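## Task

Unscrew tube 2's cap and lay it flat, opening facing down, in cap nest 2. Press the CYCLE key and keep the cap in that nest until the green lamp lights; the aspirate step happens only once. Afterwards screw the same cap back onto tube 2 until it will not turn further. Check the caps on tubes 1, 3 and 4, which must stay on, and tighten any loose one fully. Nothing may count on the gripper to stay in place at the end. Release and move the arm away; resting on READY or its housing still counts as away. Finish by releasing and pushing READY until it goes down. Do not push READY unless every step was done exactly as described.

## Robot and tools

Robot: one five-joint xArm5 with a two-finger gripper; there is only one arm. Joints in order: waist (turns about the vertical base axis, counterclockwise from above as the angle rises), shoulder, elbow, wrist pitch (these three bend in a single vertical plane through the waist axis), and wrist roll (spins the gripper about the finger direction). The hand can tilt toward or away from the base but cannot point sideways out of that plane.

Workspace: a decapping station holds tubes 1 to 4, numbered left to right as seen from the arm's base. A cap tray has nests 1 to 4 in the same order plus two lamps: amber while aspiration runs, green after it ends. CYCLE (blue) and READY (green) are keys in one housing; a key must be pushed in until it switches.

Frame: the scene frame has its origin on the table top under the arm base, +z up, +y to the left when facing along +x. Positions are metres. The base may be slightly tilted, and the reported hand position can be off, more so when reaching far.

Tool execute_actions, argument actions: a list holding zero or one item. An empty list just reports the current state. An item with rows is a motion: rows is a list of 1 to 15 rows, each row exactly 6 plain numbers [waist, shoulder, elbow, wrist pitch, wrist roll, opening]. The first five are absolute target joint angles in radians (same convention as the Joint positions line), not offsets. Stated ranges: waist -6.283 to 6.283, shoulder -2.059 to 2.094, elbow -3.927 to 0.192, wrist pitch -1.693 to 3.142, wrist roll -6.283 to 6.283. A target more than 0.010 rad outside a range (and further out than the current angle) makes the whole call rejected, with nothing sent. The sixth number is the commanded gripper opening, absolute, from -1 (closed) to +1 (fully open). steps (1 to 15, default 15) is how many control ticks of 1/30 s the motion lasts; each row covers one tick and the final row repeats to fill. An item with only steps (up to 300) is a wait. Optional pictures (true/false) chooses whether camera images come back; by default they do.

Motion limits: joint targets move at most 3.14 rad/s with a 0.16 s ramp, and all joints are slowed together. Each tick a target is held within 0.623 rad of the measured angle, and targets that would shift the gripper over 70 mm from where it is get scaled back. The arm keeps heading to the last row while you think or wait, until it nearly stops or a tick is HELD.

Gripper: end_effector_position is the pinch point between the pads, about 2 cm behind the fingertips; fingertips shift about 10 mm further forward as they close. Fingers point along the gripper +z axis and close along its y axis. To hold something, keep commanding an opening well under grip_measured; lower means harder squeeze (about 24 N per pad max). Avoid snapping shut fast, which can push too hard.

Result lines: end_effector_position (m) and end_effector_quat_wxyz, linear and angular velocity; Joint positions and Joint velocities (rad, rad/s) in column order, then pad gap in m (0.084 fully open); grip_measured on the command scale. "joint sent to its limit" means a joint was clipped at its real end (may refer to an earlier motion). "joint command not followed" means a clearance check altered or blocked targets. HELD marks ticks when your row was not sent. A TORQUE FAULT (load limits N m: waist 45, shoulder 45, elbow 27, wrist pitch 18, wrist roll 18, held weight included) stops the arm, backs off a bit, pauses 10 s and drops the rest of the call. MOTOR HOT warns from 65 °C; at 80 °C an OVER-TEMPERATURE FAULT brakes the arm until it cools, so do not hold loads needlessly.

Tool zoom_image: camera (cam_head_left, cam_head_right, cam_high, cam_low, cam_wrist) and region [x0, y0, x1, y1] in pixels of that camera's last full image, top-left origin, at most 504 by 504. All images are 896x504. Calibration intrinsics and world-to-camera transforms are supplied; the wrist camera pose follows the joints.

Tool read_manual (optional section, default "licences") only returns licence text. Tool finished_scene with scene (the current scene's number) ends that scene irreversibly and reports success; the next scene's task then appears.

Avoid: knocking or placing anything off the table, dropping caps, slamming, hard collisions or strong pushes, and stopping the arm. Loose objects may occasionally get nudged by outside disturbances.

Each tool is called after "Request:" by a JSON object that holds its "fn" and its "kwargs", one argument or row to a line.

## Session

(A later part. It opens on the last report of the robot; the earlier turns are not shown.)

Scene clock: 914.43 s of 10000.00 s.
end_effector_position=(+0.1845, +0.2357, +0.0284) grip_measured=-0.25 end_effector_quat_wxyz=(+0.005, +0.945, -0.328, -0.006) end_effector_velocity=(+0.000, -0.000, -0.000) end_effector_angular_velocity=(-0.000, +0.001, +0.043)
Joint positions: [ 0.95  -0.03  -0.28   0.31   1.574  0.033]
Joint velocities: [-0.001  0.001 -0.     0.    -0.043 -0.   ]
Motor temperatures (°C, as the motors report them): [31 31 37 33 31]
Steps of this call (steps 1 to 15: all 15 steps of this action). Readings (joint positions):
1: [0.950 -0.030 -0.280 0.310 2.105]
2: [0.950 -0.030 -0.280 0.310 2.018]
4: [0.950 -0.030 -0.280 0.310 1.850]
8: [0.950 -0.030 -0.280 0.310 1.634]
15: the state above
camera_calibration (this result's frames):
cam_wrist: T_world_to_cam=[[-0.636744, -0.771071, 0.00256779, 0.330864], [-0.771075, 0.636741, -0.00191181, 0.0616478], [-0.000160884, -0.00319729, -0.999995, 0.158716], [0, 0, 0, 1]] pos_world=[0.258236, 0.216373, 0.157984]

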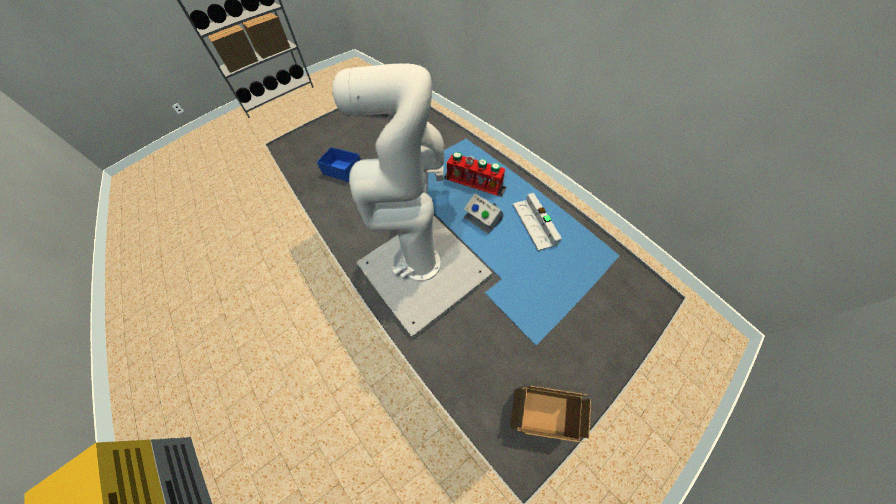

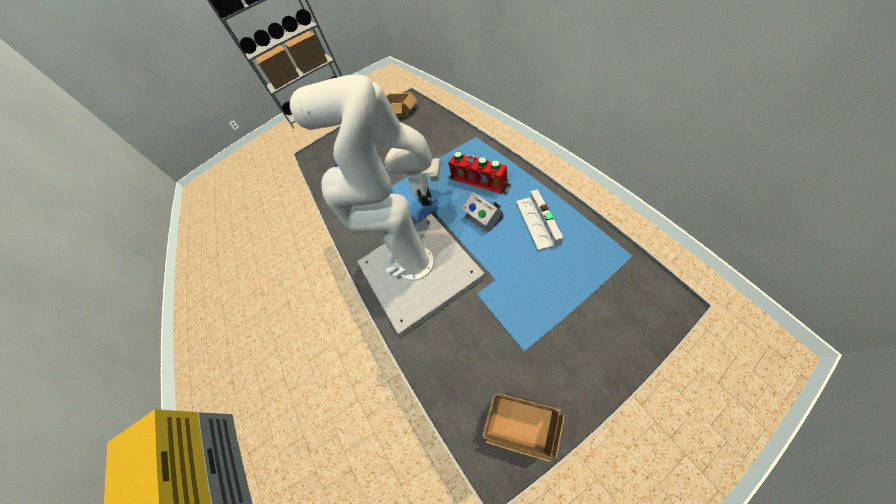

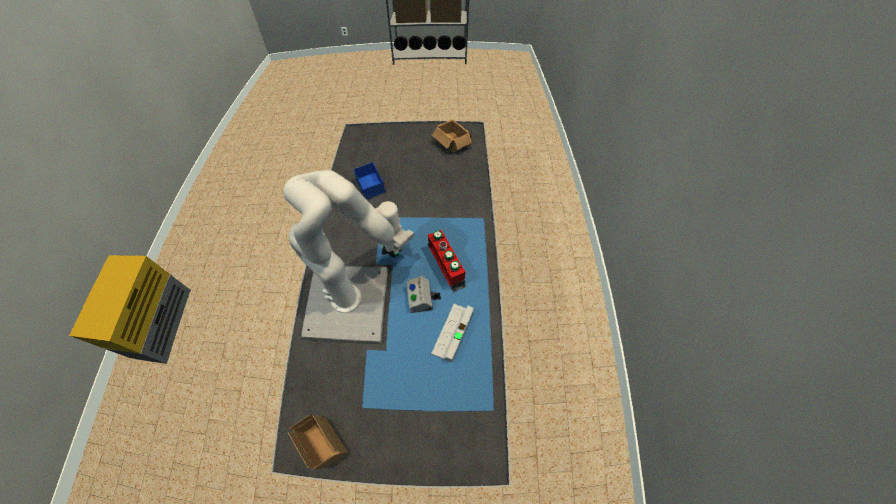

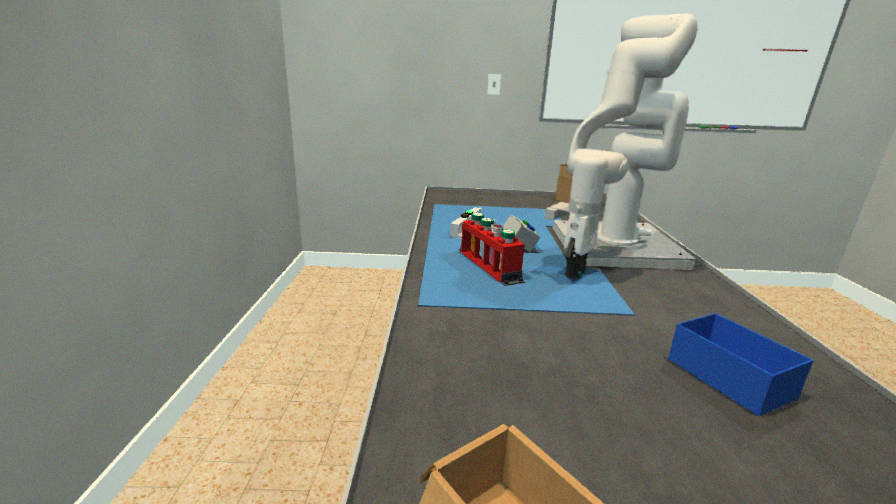

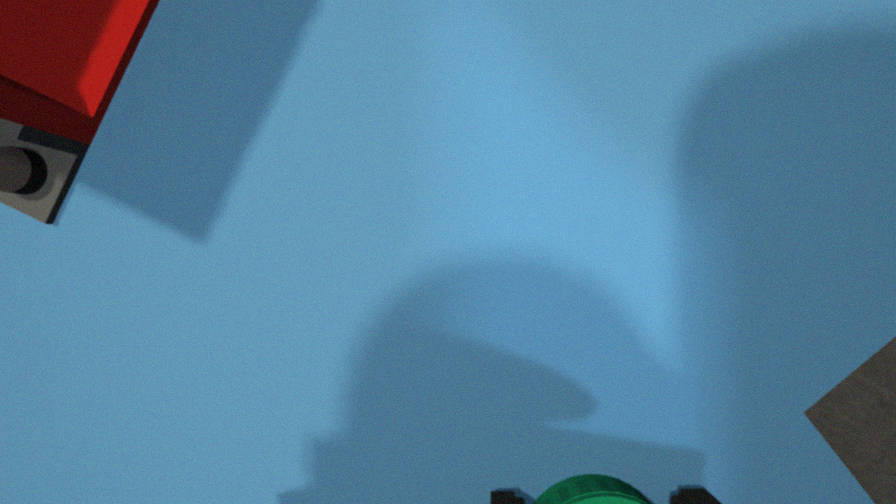

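Request:
{"fn": "execute_actions", "kwargs": {
  "actions": [
    {"rows":[[0.95,-0.03,-0.28,0.31,1.57,0.1],[0.95,-0.03,-0.28,0.31,1.57,0.1],[0.95,-0.03,-0.28,0.31,1.57,0.1],[0.95,-0.03,-0.28,0.31,0,0.1]]}
  ],
  "pictures": false
}}

Request:
{"fn": "execute_actions", "kwargs": {
  "actions": [
    {"rows":[[0.95,-0.03,-0.28,0.31,0,0.1]]}
  ],
  "pictures": false
}}

Request:
{"fn": "execute_actions", "kwargs": {
  "actions": [
    {"rows":[[0.95,-0.03,-0.28,0.31,0,-0.1],[0.95,-0.03,-0.28,0.31,0,-0.1],[0.95,-0.03,-0.28,0.31,0,-0.25],[0.95,-0.03,-0.28,0.31,0,-0.25],[0.95,-0.03,-0.28,0.31,0,-0.4],[0.95,-0.03,-0.28,0.31,0,-0.4],[0.95,-0.03,-0.28,0.31,0,-0.55],[0.95,-0.03,-0.28,0.31,0,-0.7]]}
  ]
}}

Scene clock: 924.27 s of 10000.00 s.
end_effector_position=(+0.1844, +0.2356, +0.0283) grip_measured=+0.09 end_effector_quat_wxyz=(+0.003, +1.000, +0.010, -0.007) end_effector_velocity=(-0.000, -0.000, -0.000) end_effector_angular_velocity=(+0.037, +0.019, +2.632)
Joint positions: [ 0.95  -0.03  -0.28   0.31   0.886  0.048]
Joint velocities: [ 0.     0.     0.001  0.    -2.632  0.   ]
Motor temperatures (°C, as the motors report them): [31 31 37 33 31]
Steps of this call (steps 1 to 15: the robot went on to your last target; steps 16 to 280: nothing new was sent; steps 281 to 295: all 15 steps of this action). Readings (joint positions):
281: [0.950 -0.030 -0.280 0.310 1.570]
282: [0.950 -0.030 -0.280 0.310 1.570]
284: [0.950 -0.030 -0.279 0.310 1.570]
288: [0.950 -0.030 -0.279 0.310 1.477]
295: the state above

Scene clock: 924.77 s of 10000.00 s.
end_effector_position=(+0.1844, +0.2356, +0.0284) grip_measured=+0.09 end_effector_quat_wxyz=(+0.000, +0.902, +0.432, -0.008) end_effector_velocity=(+0.000, +0.001, +0.000) end_effector_angular_velocity=(+0.004, -0.001, +0.148)
Joint positions: [ 0.95  -0.03  -0.28   0.31   0.013  0.048]
Joint velocities: [ 0.001 -0.001  0.    -0.002 -0.147 -0.   ]
Motor temperatures (°C, as the motors report them): [31 31 37 33 31]
Steps of this call (steps 1 to 15: all 15 steps of this action). Readings (joint positions):
1: [0.950 -0.030 -0.280 0.310 0.798]
2: [0.950 -0.030 -0.280 0.310 0.710]
4: [0.950 -0.030 -0.280 0.310 0.535]
8: [0.950 -0.030 -0.280 0.310 0.207]
15: the state above

Scene clock: 925.27 s of 10000.00 s.
end_effector_position=(+0.1844, +0.2356, +0.0284) grip_measured=-0.25 end_effector_quat_wxyz=(-0.000, +0.899, +0.438, -0.008) end_effector_velocity=(+0.000, +0.001, +0.001) end_effector_angular_velocity=(+0.002, -0.002, +0.001)
Joint positions: [ 0.95  -0.03  -0.28   0.31   0.     0.033]
Joint velocities: [ 0.001 -0.001 -0.001 -0.001 -0.     0.   ]
Motor temperatures (°C, as the motors report them): [31 31 37 33 31]
Steps of this call (steps 1 to 15: all 15 steps of this action). Readings (joint positions):
1: [0.950 -0.030 -0.280 0.310 0.009]
2: [0.950 -0.030 -0.280 0.310 0.006]
4: [0.950 -0.030 -0.280 0.310 0.003]
8: [0.950 -0.030 -0.280 0.310 0.001]
15: the state above
camera_calibration (this result's frames):
cam_wrist: T_world_to_cam=[[0.772813, -0.634372, -0.0182148, 0.0392244], [-0.634387, -0.772995, 0.00573074, 0.368406], [-0.0177153, 0.00712642, -0.999818, 0.159501], [0, 0, 0, 1]] pos_world=[0.206225, 0.308522, 0.158075]

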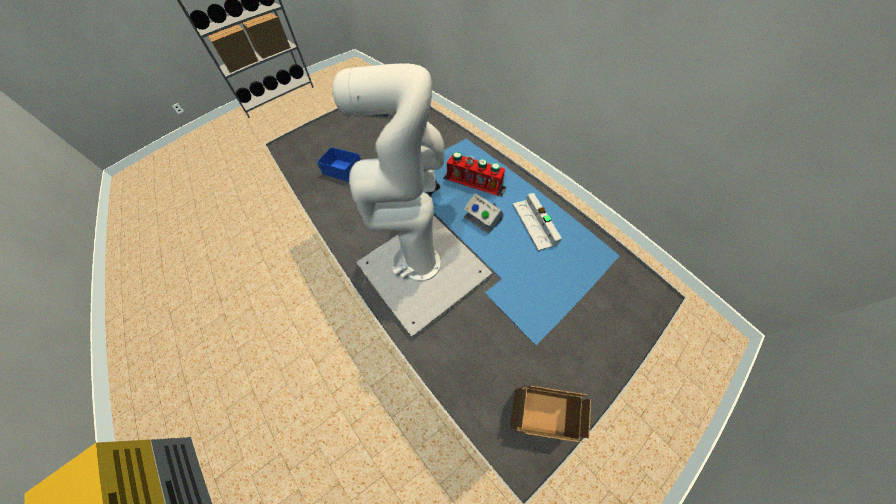

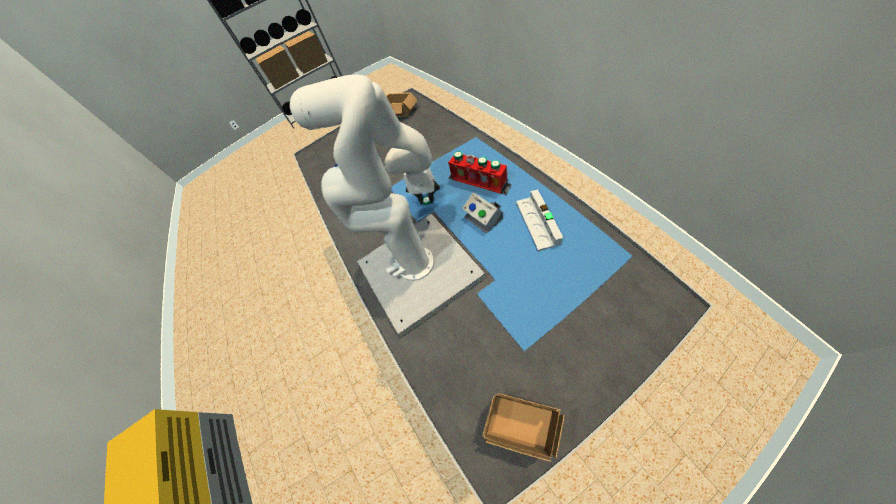

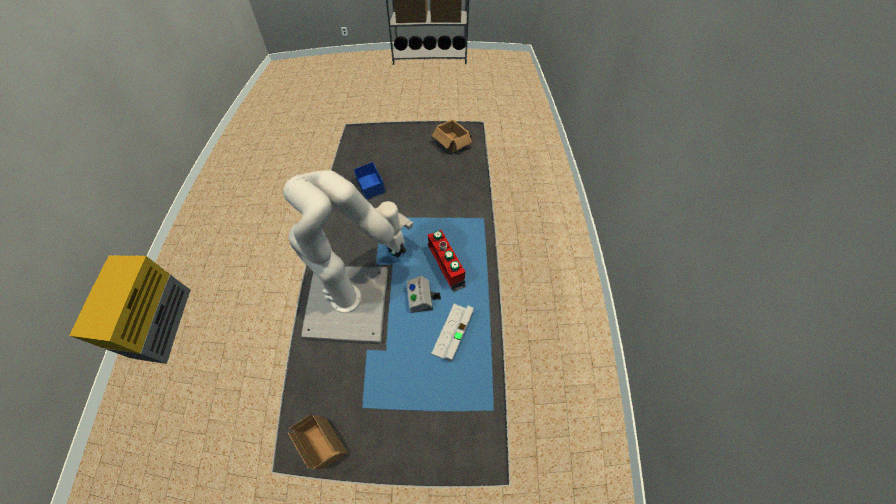

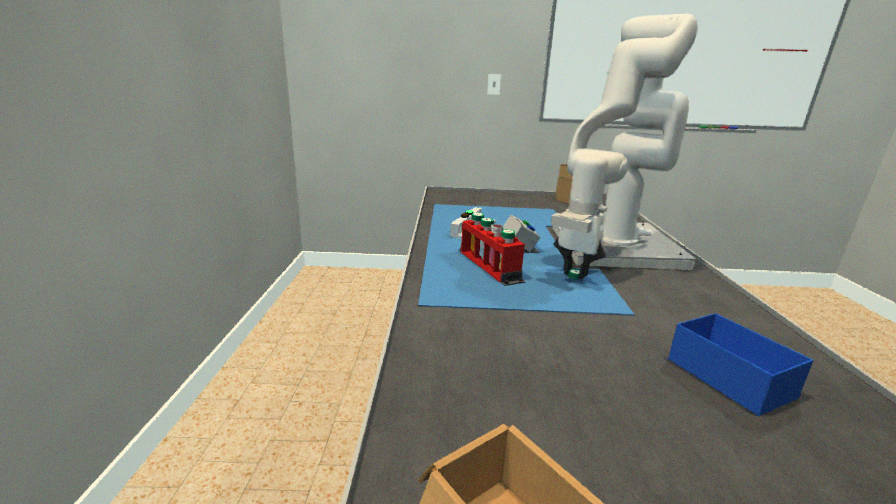

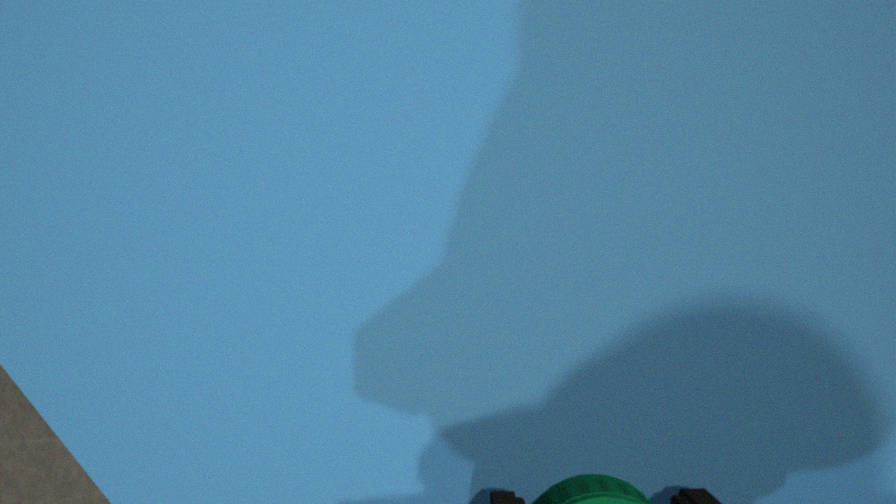

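Same view: centred. Lift and go.

Request:
{"fn": "execute_actions", "kwargs": {
  "actions": [
    {"rows":[[0.95,-0.2,-0.78,0.98,-2,-0.7]]}
  ],
  "pictures": false
}}

Request:
{"fn": "execute_actions", "kwargs": {
  "actions": [
    {"rows":[[0.95,-0.2,-0.85,1.05,-3.5,-0.7]]}
  ],
  "pictures": false
}}

Request:
{"fn": "execute_actions", "kwargs": {
  "actions": [
    {"rows":[[0.527,-0.08,-0.925,1.005,-4.68,-0.7]]}
  ],
  "pictures": false
}}

Request:
{"fn": "execute_actions", "kwargs": {
  "actions": [
    {"rows":[[0.527,-0.08,-0.925,1.005,-4.68,-0.7]]}
  ],
  "pictures": false
}}

Request:
{"fn": "execute_actions", "kwargs": {
  "actions": [
    {"rows":[[0.527,-0.08,-0.925,1.005,-4.68,-0.7]]}
  ],
  "pictures": false
}}

Request:
{"fn": "execute_actions", "kwargs": {
  "actions": [
    {"rows":[[0.527,0.025,-0.886,0.861,-4.68,-0.7]]}
  ]
}}

Request:
{"fn": "zoom_image", "kwargs": {
  "camera": "cam_low",
  "region": [440, 180, 560, 260]
}}

Request:
{"fn": "zoom_image", "kwargs": {
  "camera": "cam_head_right",
  "region": [420, 110, 520, 190]
}}

Scene clock: 930.90 s of 10000.00 s.
end_effector_position=(+0.2364, +0.3009, +0.1379) grip_measured=-0.25 end_effector_quat_wxyz=(-0.003, +0.742, +0.670, -0.005) end_effector_velocity=(+0.076, +0.093, +0.282) end_effector_angular_velocity=(+0.017, +0.011, +1.934)
Joint positions: [ 0.95  -0.144 -0.615  0.754 -0.562  0.033]
Joint velocities: [-0.001 -0.247 -0.717  0.97  -1.935  0.   ]
Motor temperatures (°C, as the motors report them): [31 31 36 33 31]
Steps of this call (steps 1 to 15: the robot went on to your last target; steps 16 to 154: nothing new was sent; steps 155 to 169: all 15 steps of this action). Readings (joint positions):
155: [0.950 -0.030 -0.280 0.310 -0.000]
156: [0.950 -0.031 -0.282 0.314 -0.004]
158: [0.950 -0.039 -0.310 0.357 -0.046]
162: [0.950 -0.082 -0.435 0.507 -0.201]
169: the state above

Scene clock: 931.40 s of 10000.00 s.
end_effector_position=(+0.2536, +0.3218, +0.2273) grip_measured=-0.25 end_effector_quat_wxyz=(-0.006, +0.218, +0.976, -0.005) end_effector_velocity=(+0.001, -0.000, +0.016) end_effector_angular_velocity=(+0.028, +0.030, +2.612)
Joint positions: [ 0.95  -0.199 -0.844  1.044 -1.795  0.033]
Joint velocities: [-0.002 -0.006 -0.044  0.065 -2.614 -0.   ]
Motor temperatures (°C, as the motors report them): [31 31 37 33 31]
Steps of this call (steps 1 to 15: all 15 steps of this action). Readings (joint positions):
1: [0.950 -0.152 -0.638 0.786 -0.629]
2: [0.950 -0.159 -0.662 0.818 -0.701]
4: [0.950 -0.172 -0.711 0.881 -0.847]
8: [0.950 -0.190 -0.797 0.984 -1.181]
15: the state above

Scene clock: 931.90 s of 10000.00 s.
end_effector_position=(+0.3583, +0.2418, +0.2163) grip_measured=-0.25 end_effector_quat_wxyz=(-0.008, -0.059, +0.998, -0.003) end_effector_velocity=(+0.196, -0.208, -0.027) end_effector_angular_velocity=(+0.026, +0.012, +1.679)
Joint positions: [ 0.638 -0.111 -0.904  1.016 -2.664  0.033]
Joint velocities: [-0.658  0.185 -0.12  -0.065 -2.337 -0.   ]
Motor temperatures (°C, as the motors report them): [31 31 37 33 31]
Steps of this call (steps 1 to 15: all 15 steps of this action). Readings (joint positions):
1: [0.950 -0.199 -0.846 1.046 -1.882]
2: [0.949 -0.199 -0.847 1.047 -1.967]
4: [0.927 -0.193 -0.853 1.045 -2.102]
8: [0.804 -0.158 -0.873 1.033 -2.241]
15: the state above

Scene clock: 932.40 s of 10000.00 s.
end_effector_position=(+0.3894, +0.2051, +0.2120) grip_measured=-0.25 end_effector_quat_wxyz=(-0.008, -0.610, +0.792, +0.002) end_effector_velocity=(+0.002, -0.003, -0.001) end_effector_angular_velocity=(+0.036, +0.019, +2.604)
Joint positions: [ 0.528 -0.08  -0.925  1.005 -3.97   0.033]
Joint velocities: [-0.009  0.003 -0.001 -0.    -2.614 -0.   ]
Motor temperatures (°C, as the motors report them): [31 31 37 33 31]
Steps of this call (steps 1 to 15: all 15 steps of this action). Readings (joint positions):
1: [0.617 -0.105 -0.908 1.014 -2.745]
2: [0.597 -0.100 -0.912 1.012 -2.830]
4: [0.566 -0.091 -0.917 1.009 -3.005]
8: [0.537 -0.083 -0.923 1.006 -3.357]
15: the state above

Scene clock: 932.90 s of 10000.00 s.
end_effector_position=(+0.3897, +0.2046, +0.2119) grip_measured=-0.25 end_effector_quat_wxyz=(+0.007, +0.846, -0.533, -0.004) end_effector_velocity=(+0.000, -0.001, +0.000) end_effector_angular_velocity=(+0.001, -0.000, +0.065)
Joint positions: [ 0.527 -0.08  -0.925  1.005 -4.674  0.033]
Joint velocities: [-0.001 -0.001  0.001 -0.001 -0.066 -0.   ]
Motor temperatures (°C, as the motors report them): [31 31 37 33 31]
Steps of this call (steps 1 to 15: all 15 steps of this action). Readings (joint positions):
1: [0.528 -0.080 -0.925 1.005 -4.057]
2: [0.528 -0.080 -0.925 1.005 -4.145]
4: [0.528 -0.080 -0.925 1.005 -4.319]
8: [0.527 -0.080 -0.925 1.005 -4.583]
15: the state above

Scene clock: 933.40 s of 10000.00 s.
end_effector_position=(+0.3979, +0.2089, +0.1619) grip_measured=-0.25 end_effector_quat_wxyz=(+0.006, +0.847, -0.531, -0.004) end_effector_velocity=(-0.001, +0.000, -0.006) end_effector_angular_velocity=(-0.001, +0.001, +0.001)
Joint positions: [ 0.527  0.023 -0.887  0.862 -4.68   0.033]
Joint velocities: [ 0.002  0.011  0.007 -0.016  0.     0.   ]
Motor temperatures (°C, as the motors report them): [31 31 37 33 31]
Steps of this call (steps 1 to 15: all 15 steps of this action). Readings (joint positions):
1: [0.527 -0.080 -0.925 1.005 -4.676]
2: [0.527 -0.078 -0.924 1.001 -4.677]
4: [0.527 -0.055 -0.918 0.963 -4.679]
8: [0.527 0.013 -0.888 0.885 -4.680]
15: the state above
camera_calibration (this result's frames):
cam_wrist: T_world_to_cam=[[-0.909618, -0.415437, 0.00256292, 0.48005], [-0.415443, 0.909577, -0.00876831, 0.0461071], [0.00131151, -0.00904057, -0.999958, 0.292747], [0, 0, 0, 1]] pos_world=[0.455434, 0.160139, 0.291909]

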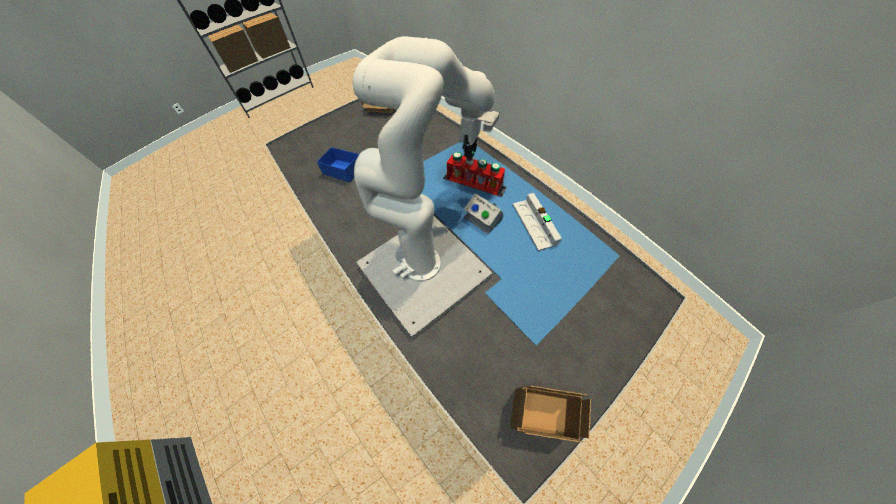

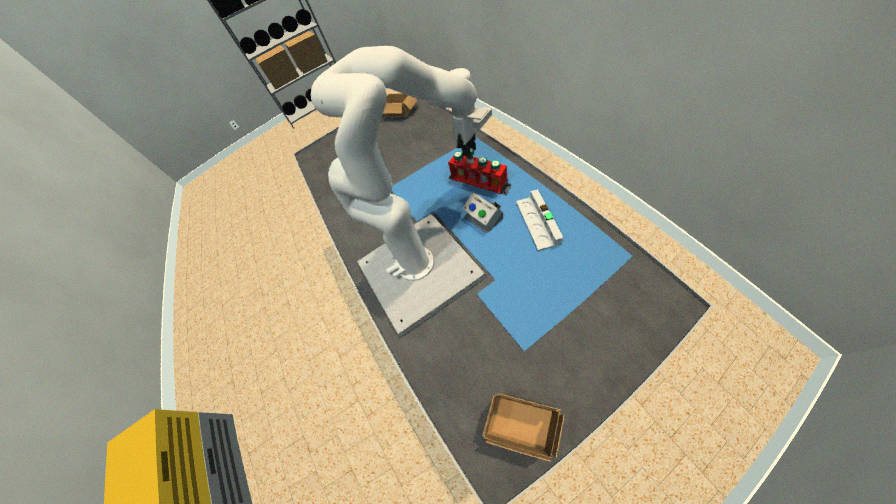

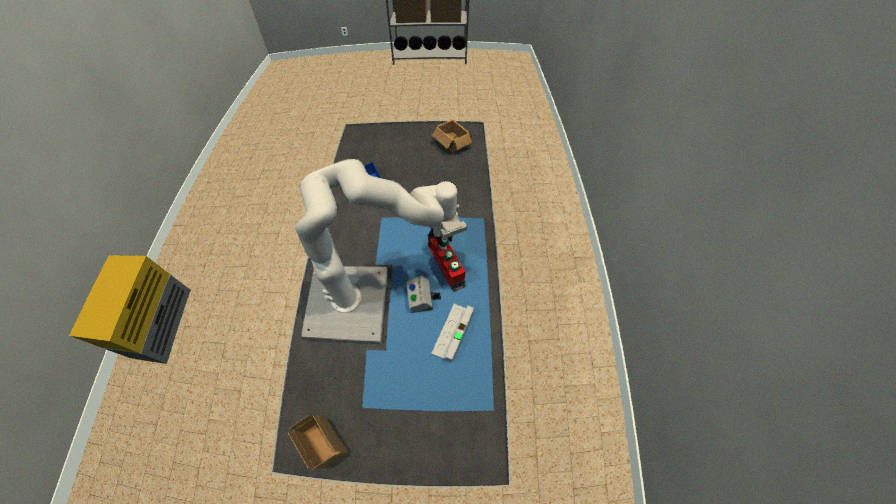

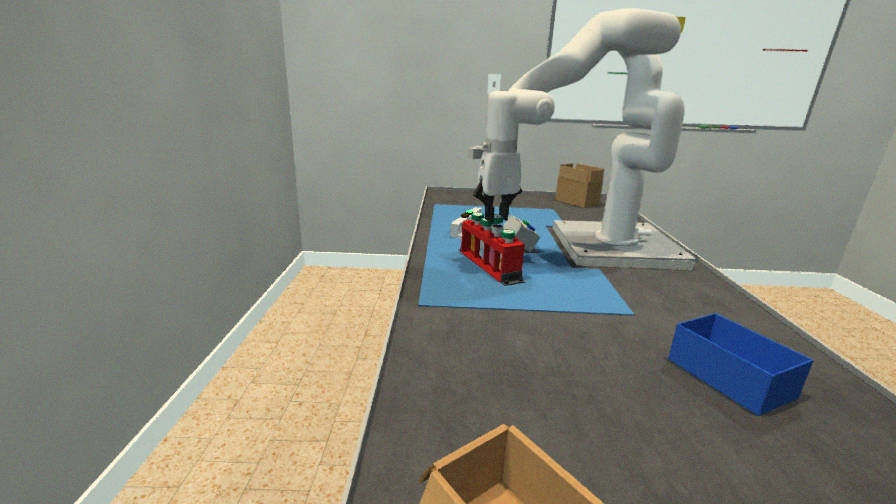

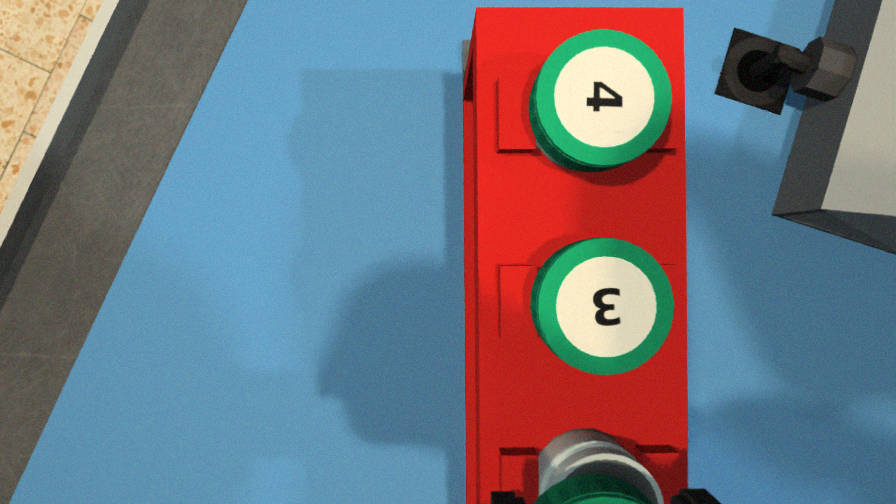

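Region (440, 180, 560, 260) of cam_low's 896x504 image, scaled by 4.200, with more detail than that image has.

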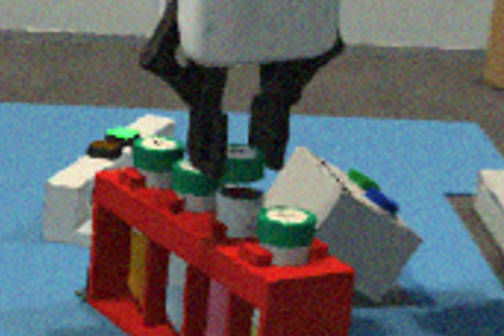

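Region (420, 110, 520, 190) of cam_head_right's 896x504 image, scaled by 5.040, with more detail than that image has; it fills the top 403 rows of this view, and the rest is white.

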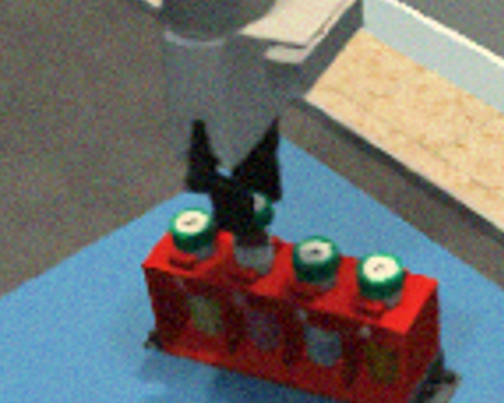

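Request:
{"fn": "execute_actions", "kwargs": {
  "actions": [
    {"rows":[[0.527,0.056,-0.872,0.816,-4.68,-0.7]]}
  ],
  "pictures": false
}}

Request:
{"fn": "execute_actions", "kwargs": {
  "actions": [
    {"rows":[[0.527,0.061,-0.871,0.810,-3.3,-0.7]]}
  ],
  "pictures": false
}}

Request:
{"fn": "execute_actions", "kwargs": {
  "actions": [
    {"rows":[[0.527,0.064,-0.870,0.807,-1.9,-0.7]]}
  ],
  "pictures": false
}}

Request:
{"fn": "execute_actions", "kwargs": {
  "actions": [
    {"rows":[[0.527,0.066,-0.870,0.804,-0.5,-0.7]]}
  ],
  "pictures": false
}}

Request:
{"fn": "execute_actions", "kwargs": {
  "actions": [
    {"rows":[[0.527,0.068,-0.870,0.801,0.9,-0.7]]}
  ]
}}

Request:
{"fn": "zoom_image", "kwargs": {
  "camera": "cam_low",
  "region": [440, 180, 560, 260]
}}

Scene clock: 938.77 s of 10000.00 s.
end_effector_position=(+0.3991, +0.2096, +0.1465) grip_measured=-0.25 end_effector_quat_wxyz=(+0.005, +0.847, -0.531, -0.003) end_effector_velocity=(-0.001, -0.000, -0.002) end_effector_angular_velocity=(-0.000, +0.001, +0.001)
Joint positions: [ 0.527  0.054 -0.874  0.816 -4.68   0.033]
Joint velocities: [ 0.     0.003  0.004 -0.006 -0.001  0.   ]
Motor temperatures (°C, as the motors report them): [31 31 37 33 31]
Steps of this call (steps 1 to 15: the robot went on to your last target; steps 16 to 146: nothing new was sent; steps 147 to 161: all 15 steps of this action). Readings (joint positions):
147: [0.527 0.025 -0.886 0.861 -4.680]
148: [0.527 0.026 -0.885 0.858 -4.680]
150: [0.527 0.037 -0.881 0.841 -4.680]
154: [0.527 0.052 -0.874 0.822 -4.680]
161: the state above

Scene clock: 939.27 s of 10000.00 s.
end_effector_position=(+0.3973, +0.2090, +0.1418) grip_measured=-0.25 end_effector_quat_wxyz=(-0.010, -0.512, +0.859, +0.001) end_effector_velocity=(-0.020, -0.008, -0.027) end_effector_angular_velocity=(-0.074, +0.034, -2.588)
Joint positions: [ 0.528  0.062 -0.869  0.811 -3.733  0.033]
Joint velocities: [ 0.005  0.029  0.04  -0.005  2.593 -0.008]
Motor temperatures (°C, as the motors report them): [31 31 37 33 31]
Steps of this call (steps 1 to 15: all 15 steps of this action). Readings (joint positions):
1: [0.527 0.054 -0.874 0.816 -4.680]
2: [0.527 0.054 -0.874 0.816 -4.676]
4: [0.527 0.055 -0.874 0.815 -4.633]
8: [0.527 0.057 -0.874 0.812 -4.356]
15: the state above

Scene clock: 939.77 s of 10000.00 s.
end_effector_position=(+0.3993, +0.2077, +0.1421) grip_measured=-0.25 end_effector_quat_wxyz=(-0.007, +0.114, +0.993, -0.004) end_effector_velocity=(-0.004, -0.010, -0.003) end_effector_angular_velocity=(-0.048, +0.002, -2.628)
Joint positions: [ 0.523  0.063 -0.871  0.808 -2.433  0.033]
Joint velocities: [-0.015 -0.005  0.01   0.018  2.613  0.002]
Motor temperatures (°C, as the motors report them): [31 31 37 33 31]
Steps of this call (steps 1 to 15: all 15 steps of this action). Readings (joint positions):
1: [0.527 0.063 -0.868 0.811 -3.648]
2: [0.527 0.063 -0.868 0.810 -3.564]
4: [0.526 0.063 -0.869 0.809 -3.395]
8: [0.525 0.064 -0.871 0.807 -3.046]
15: the state above

Scene clock: 940.27 s of 10000.00 s.
end_effector_position=(+0.3977, +0.2107, +0.1414) grip_measured=-0.24 end_effector_quat_wxyz=(-0.003, +0.694, +0.720, -0.008) end_effector_velocity=(+0.010, +0.015, +0.001) end_effector_angular_velocity=(-0.017, -0.059, -2.595)
Joint positions: [ 0.531  0.064 -0.871  0.807 -1.119  0.033]
Joint velocities: [ 0.02   0.018 -0.016 -0.047  2.616 -0.002]
Motor temperatures (°C, as the motors report them): [31 31 37 33 31]
Steps of this call (steps 1 to 15: all 15 steps of this action). Readings (joint positions):
1: [0.523 0.062 -0.870 0.809 -2.345]
2: [0.523 0.062 -0.870 0.810 -2.258]
4: [0.523 0.062 -0.869 0.811 -2.083]
8: [0.524 0.062 -0.869 0.812 -1.733]
15: the state above

Scene clock: 940.77 s of 10000.00 s.
end_effector_position=(+0.3996, +0.2082, +0.1385) grip_measured=-0.24 end_effector_quat_wxyz=(+0.002, +0.990, +0.143, -0.008) end_effector_velocity=(+0.003, -0.014, +0.005) end_effector_angular_velocity=(-0.042, -0.011, -2.641)
Joint positions: [ 0.524  0.071 -0.869  0.798  0.194  0.033]
Joint velocities: [-0.032 -0.016  0.001  0.022  2.61   0.002]
Motor temperatures (°C, as the motors report them): [31 31 37 33 31]
Steps of this call (steps 1 to 15: all 15 steps of this action). Readings (joint positions):
1: [0.531 0.065 -0.871 0.805 -1.032]
2: [0.532 0.066 -0.872 0.804 -0.944]
4: [0.531 0.067 -0.873 0.800 -0.769]
8: [0.530 0.071 -0.871 0.796 -0.418]
15: the state above
camera_calibration (this result's frames):
cam_wrist: T_world_to_cam=[[0.260143, -0.965532, -0.00860955, 0.13003], [-0.965527, -0.260206, 0.00712516, 0.508473], [-0.00911982, 0.00645919, -0.999938, 0.270294], [0, 0, 0, 1]] pos_world=[0.459583, 0.256109, 0.267774]

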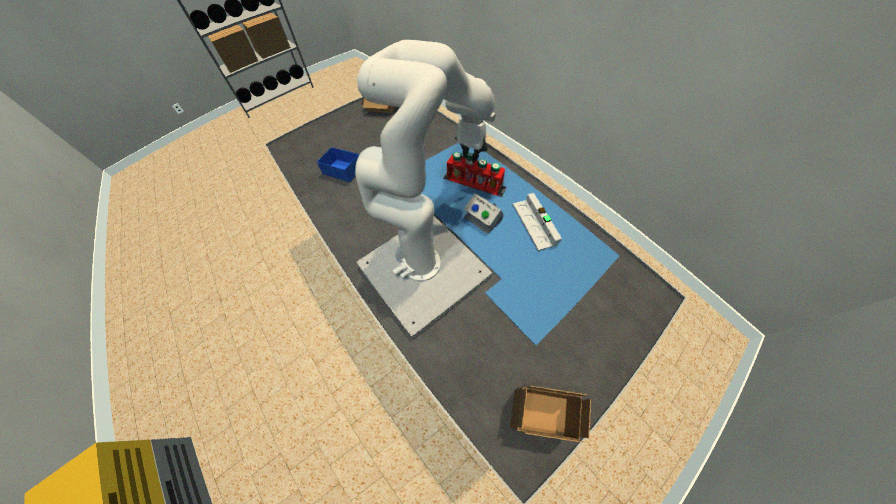

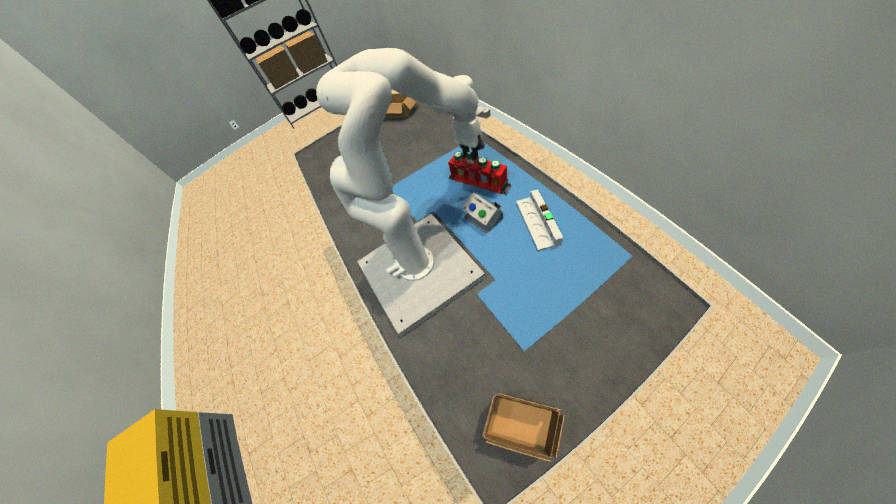

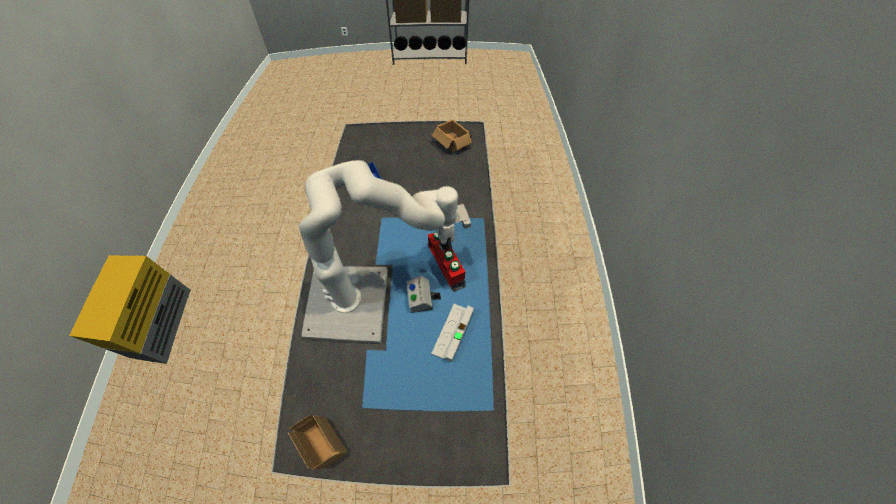

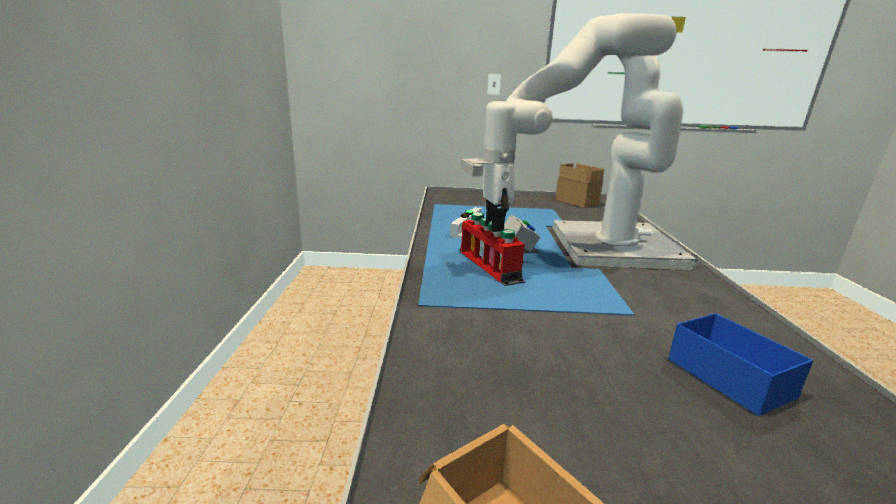

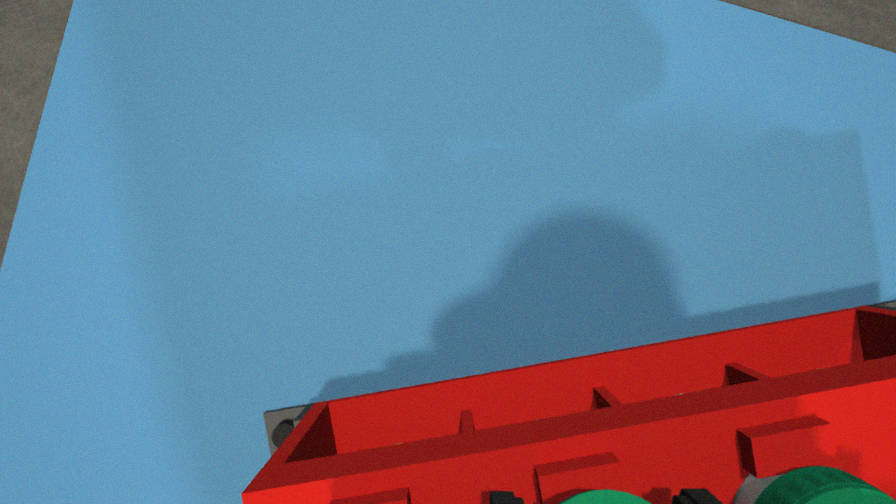

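Region (440, 180, 560, 260) of cam_low's 896x504 image, scaled by 4.200, with more detail than that image has.

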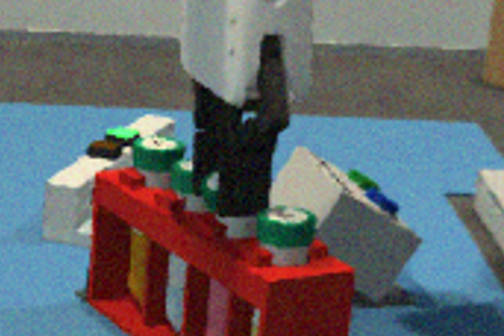

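Engaged and descending. Continue.

Request:
{"fn": "execute_actions", "kwargs": {
  "actions": [
    {"rows":[[0.527,0.071,-0.869,0.797,2.3,-0.7]]}
  ],
  "pictures": false
}}

Request:
{"fn": "execute_actions", "kwargs": {
  "actions": [
    {"rows":[[0.527,0.074,-0.868,0.793,3.6,-0.7]]}
  ],
  "pictures": false
}}

Request:
{"fn": "execute_actions", "kwargs": {
  "actions": [
    {"rows":[[0.527,0.076,-0.868,0.790,4.74,-0.7]]}
  ],
  "pictures": false
}}

Request:
{"fn": "execute_actions", "kwargs": {
  "actions": [
    {"rows":[[0.527,0.076,-0.868,0.790,4.74,-0.7]]}
  ],
  "pictures": false
}}

Scene clock: 944.43 s of 10000.00 s.
end_effector_position=(+0.3957, +0.2102, +0.1376) grip_measured=-0.24 end_effector_quat_wxyz=(+0.011, +0.778, -0.628, -0.005) end_effector_velocity=(+0.009, +0.010, +0.004) end_effector_angular_velocity=(-0.040, -0.059, -2.596)
Joint positions: [ 0.532  0.07  -0.867  0.805  1.847  0.033]
Joint velocities: [ 0.01   0.008 -0.017 -0.026  2.607 -0.001]
Motor temperatures (°C, as the motors report them): [31 31 39 33 31]
Steps of this call (steps 1 to 30: the robot went on to your last target; steps 31 to 95: nothing new was sent; steps 96 to 110: all 15 steps of this action). Readings (joint positions):
96: [0.525 0.068 -0.865 0.806 0.900]
97: [0.525 0.068 -0.865 0.806 0.904]
99: [0.525 0.068 -0.865 0.806 0.947]
103: [0.525 0.068 -0.866 0.808 1.224]
110: the state above

Scene clock: 944.93 s of 10000.00 s.
end_effector_position=(+0.4027, +0.2111, +0.1402) grip_measured=-0.25 end_effector_quat_wxyz=(-0.002, -0.234, +0.972, -0.000) end_effector_velocity=(-0.002, -0.016, -0.014) end_effector_angular_velocity=(-0.021, +0.021, -2.631)
Joint positions: [ 0.526  0.072 -0.874  0.789  3.151  0.033]
Joint velocities: [-0.028  0.014  0.022 -0.009  2.602  0.003]
Motor temperatures (°C, as the motors report them): [31 31 39 33 31]
Steps of this call (steps 1 to 15: all 15 steps of this action). Readings (joint positions):
1: [0.532 0.070 -0.868 0.805 1.933]
2: [0.532 0.071 -0.869 0.804 2.018]
4: [0.532 0.071 -0.870 0.801 2.189]
8: [0.530 0.072 -0.873 0.794 2.538]
15: the state above

Scene clock: 945.43 s of 10000.00 s.
end_effector_position=(+0.3952, +0.2074, +0.1326) grip_measured=-0.24 end_effector_quat_wxyz=(-0.009, +0.400, +0.916, -0.011) end_effector_velocity=(-0.007, +0.013, -0.001) end_effector_angular_velocity=(-0.062, -0.027, -2.327)
Joint positions: [ 0.527  0.078 -0.861  0.796  4.449  0.034]
Joint velocities: [ 0.034  0.005 -0.004  0.003  2.362  0.   ]
Motor temperatures (°C, as the motors report them): [31 31 39 33 31]
Steps of this call (steps 1 to 15: all 15 steps of this action). Readings (joint positions):
1: [0.525 0.073 -0.873 0.788 3.237]
2: [0.523 0.073 -0.873 0.789 3.322]
4: [0.520 0.073 -0.872 0.790 3.492]
8: [0.520 0.075 -0.865 0.795 3.841]
15: the state above

Scene clock: 945.93 s of 10000.00 s.
end_effector_position=(+0.3954, +0.2086, +0.1335) grip_measured=-0.24 end_effector_quat_wxyz=(-0.007, +0.528, +0.849, -0.012) end_effector_velocity=(+0.001, -0.001, +0.000) end_effector_angular_velocity=(+0.001, -0.003, -0.013)
Joint positions: [ 0.529  0.077 -0.863  0.797  4.739  0.033]
Joint velocities: [-0.003 -0.002  0.003 -0.003  0.01  -0.   ]
Motor temperatures (°C, as the motors report them): [31 31 39 34 31]
Steps of this call (steps 1 to 15: all 15 steps of this action). Readings (joint positions):
1: [0.528 0.078 -0.861 0.796 4.523]
2: [0.529 0.078 -0.862 0.797 4.587]
4: [0.530 0.078 -0.863 0.797 4.672]
8: [0.530 0.078 -0.864 0.798 4.727]
15: the state above


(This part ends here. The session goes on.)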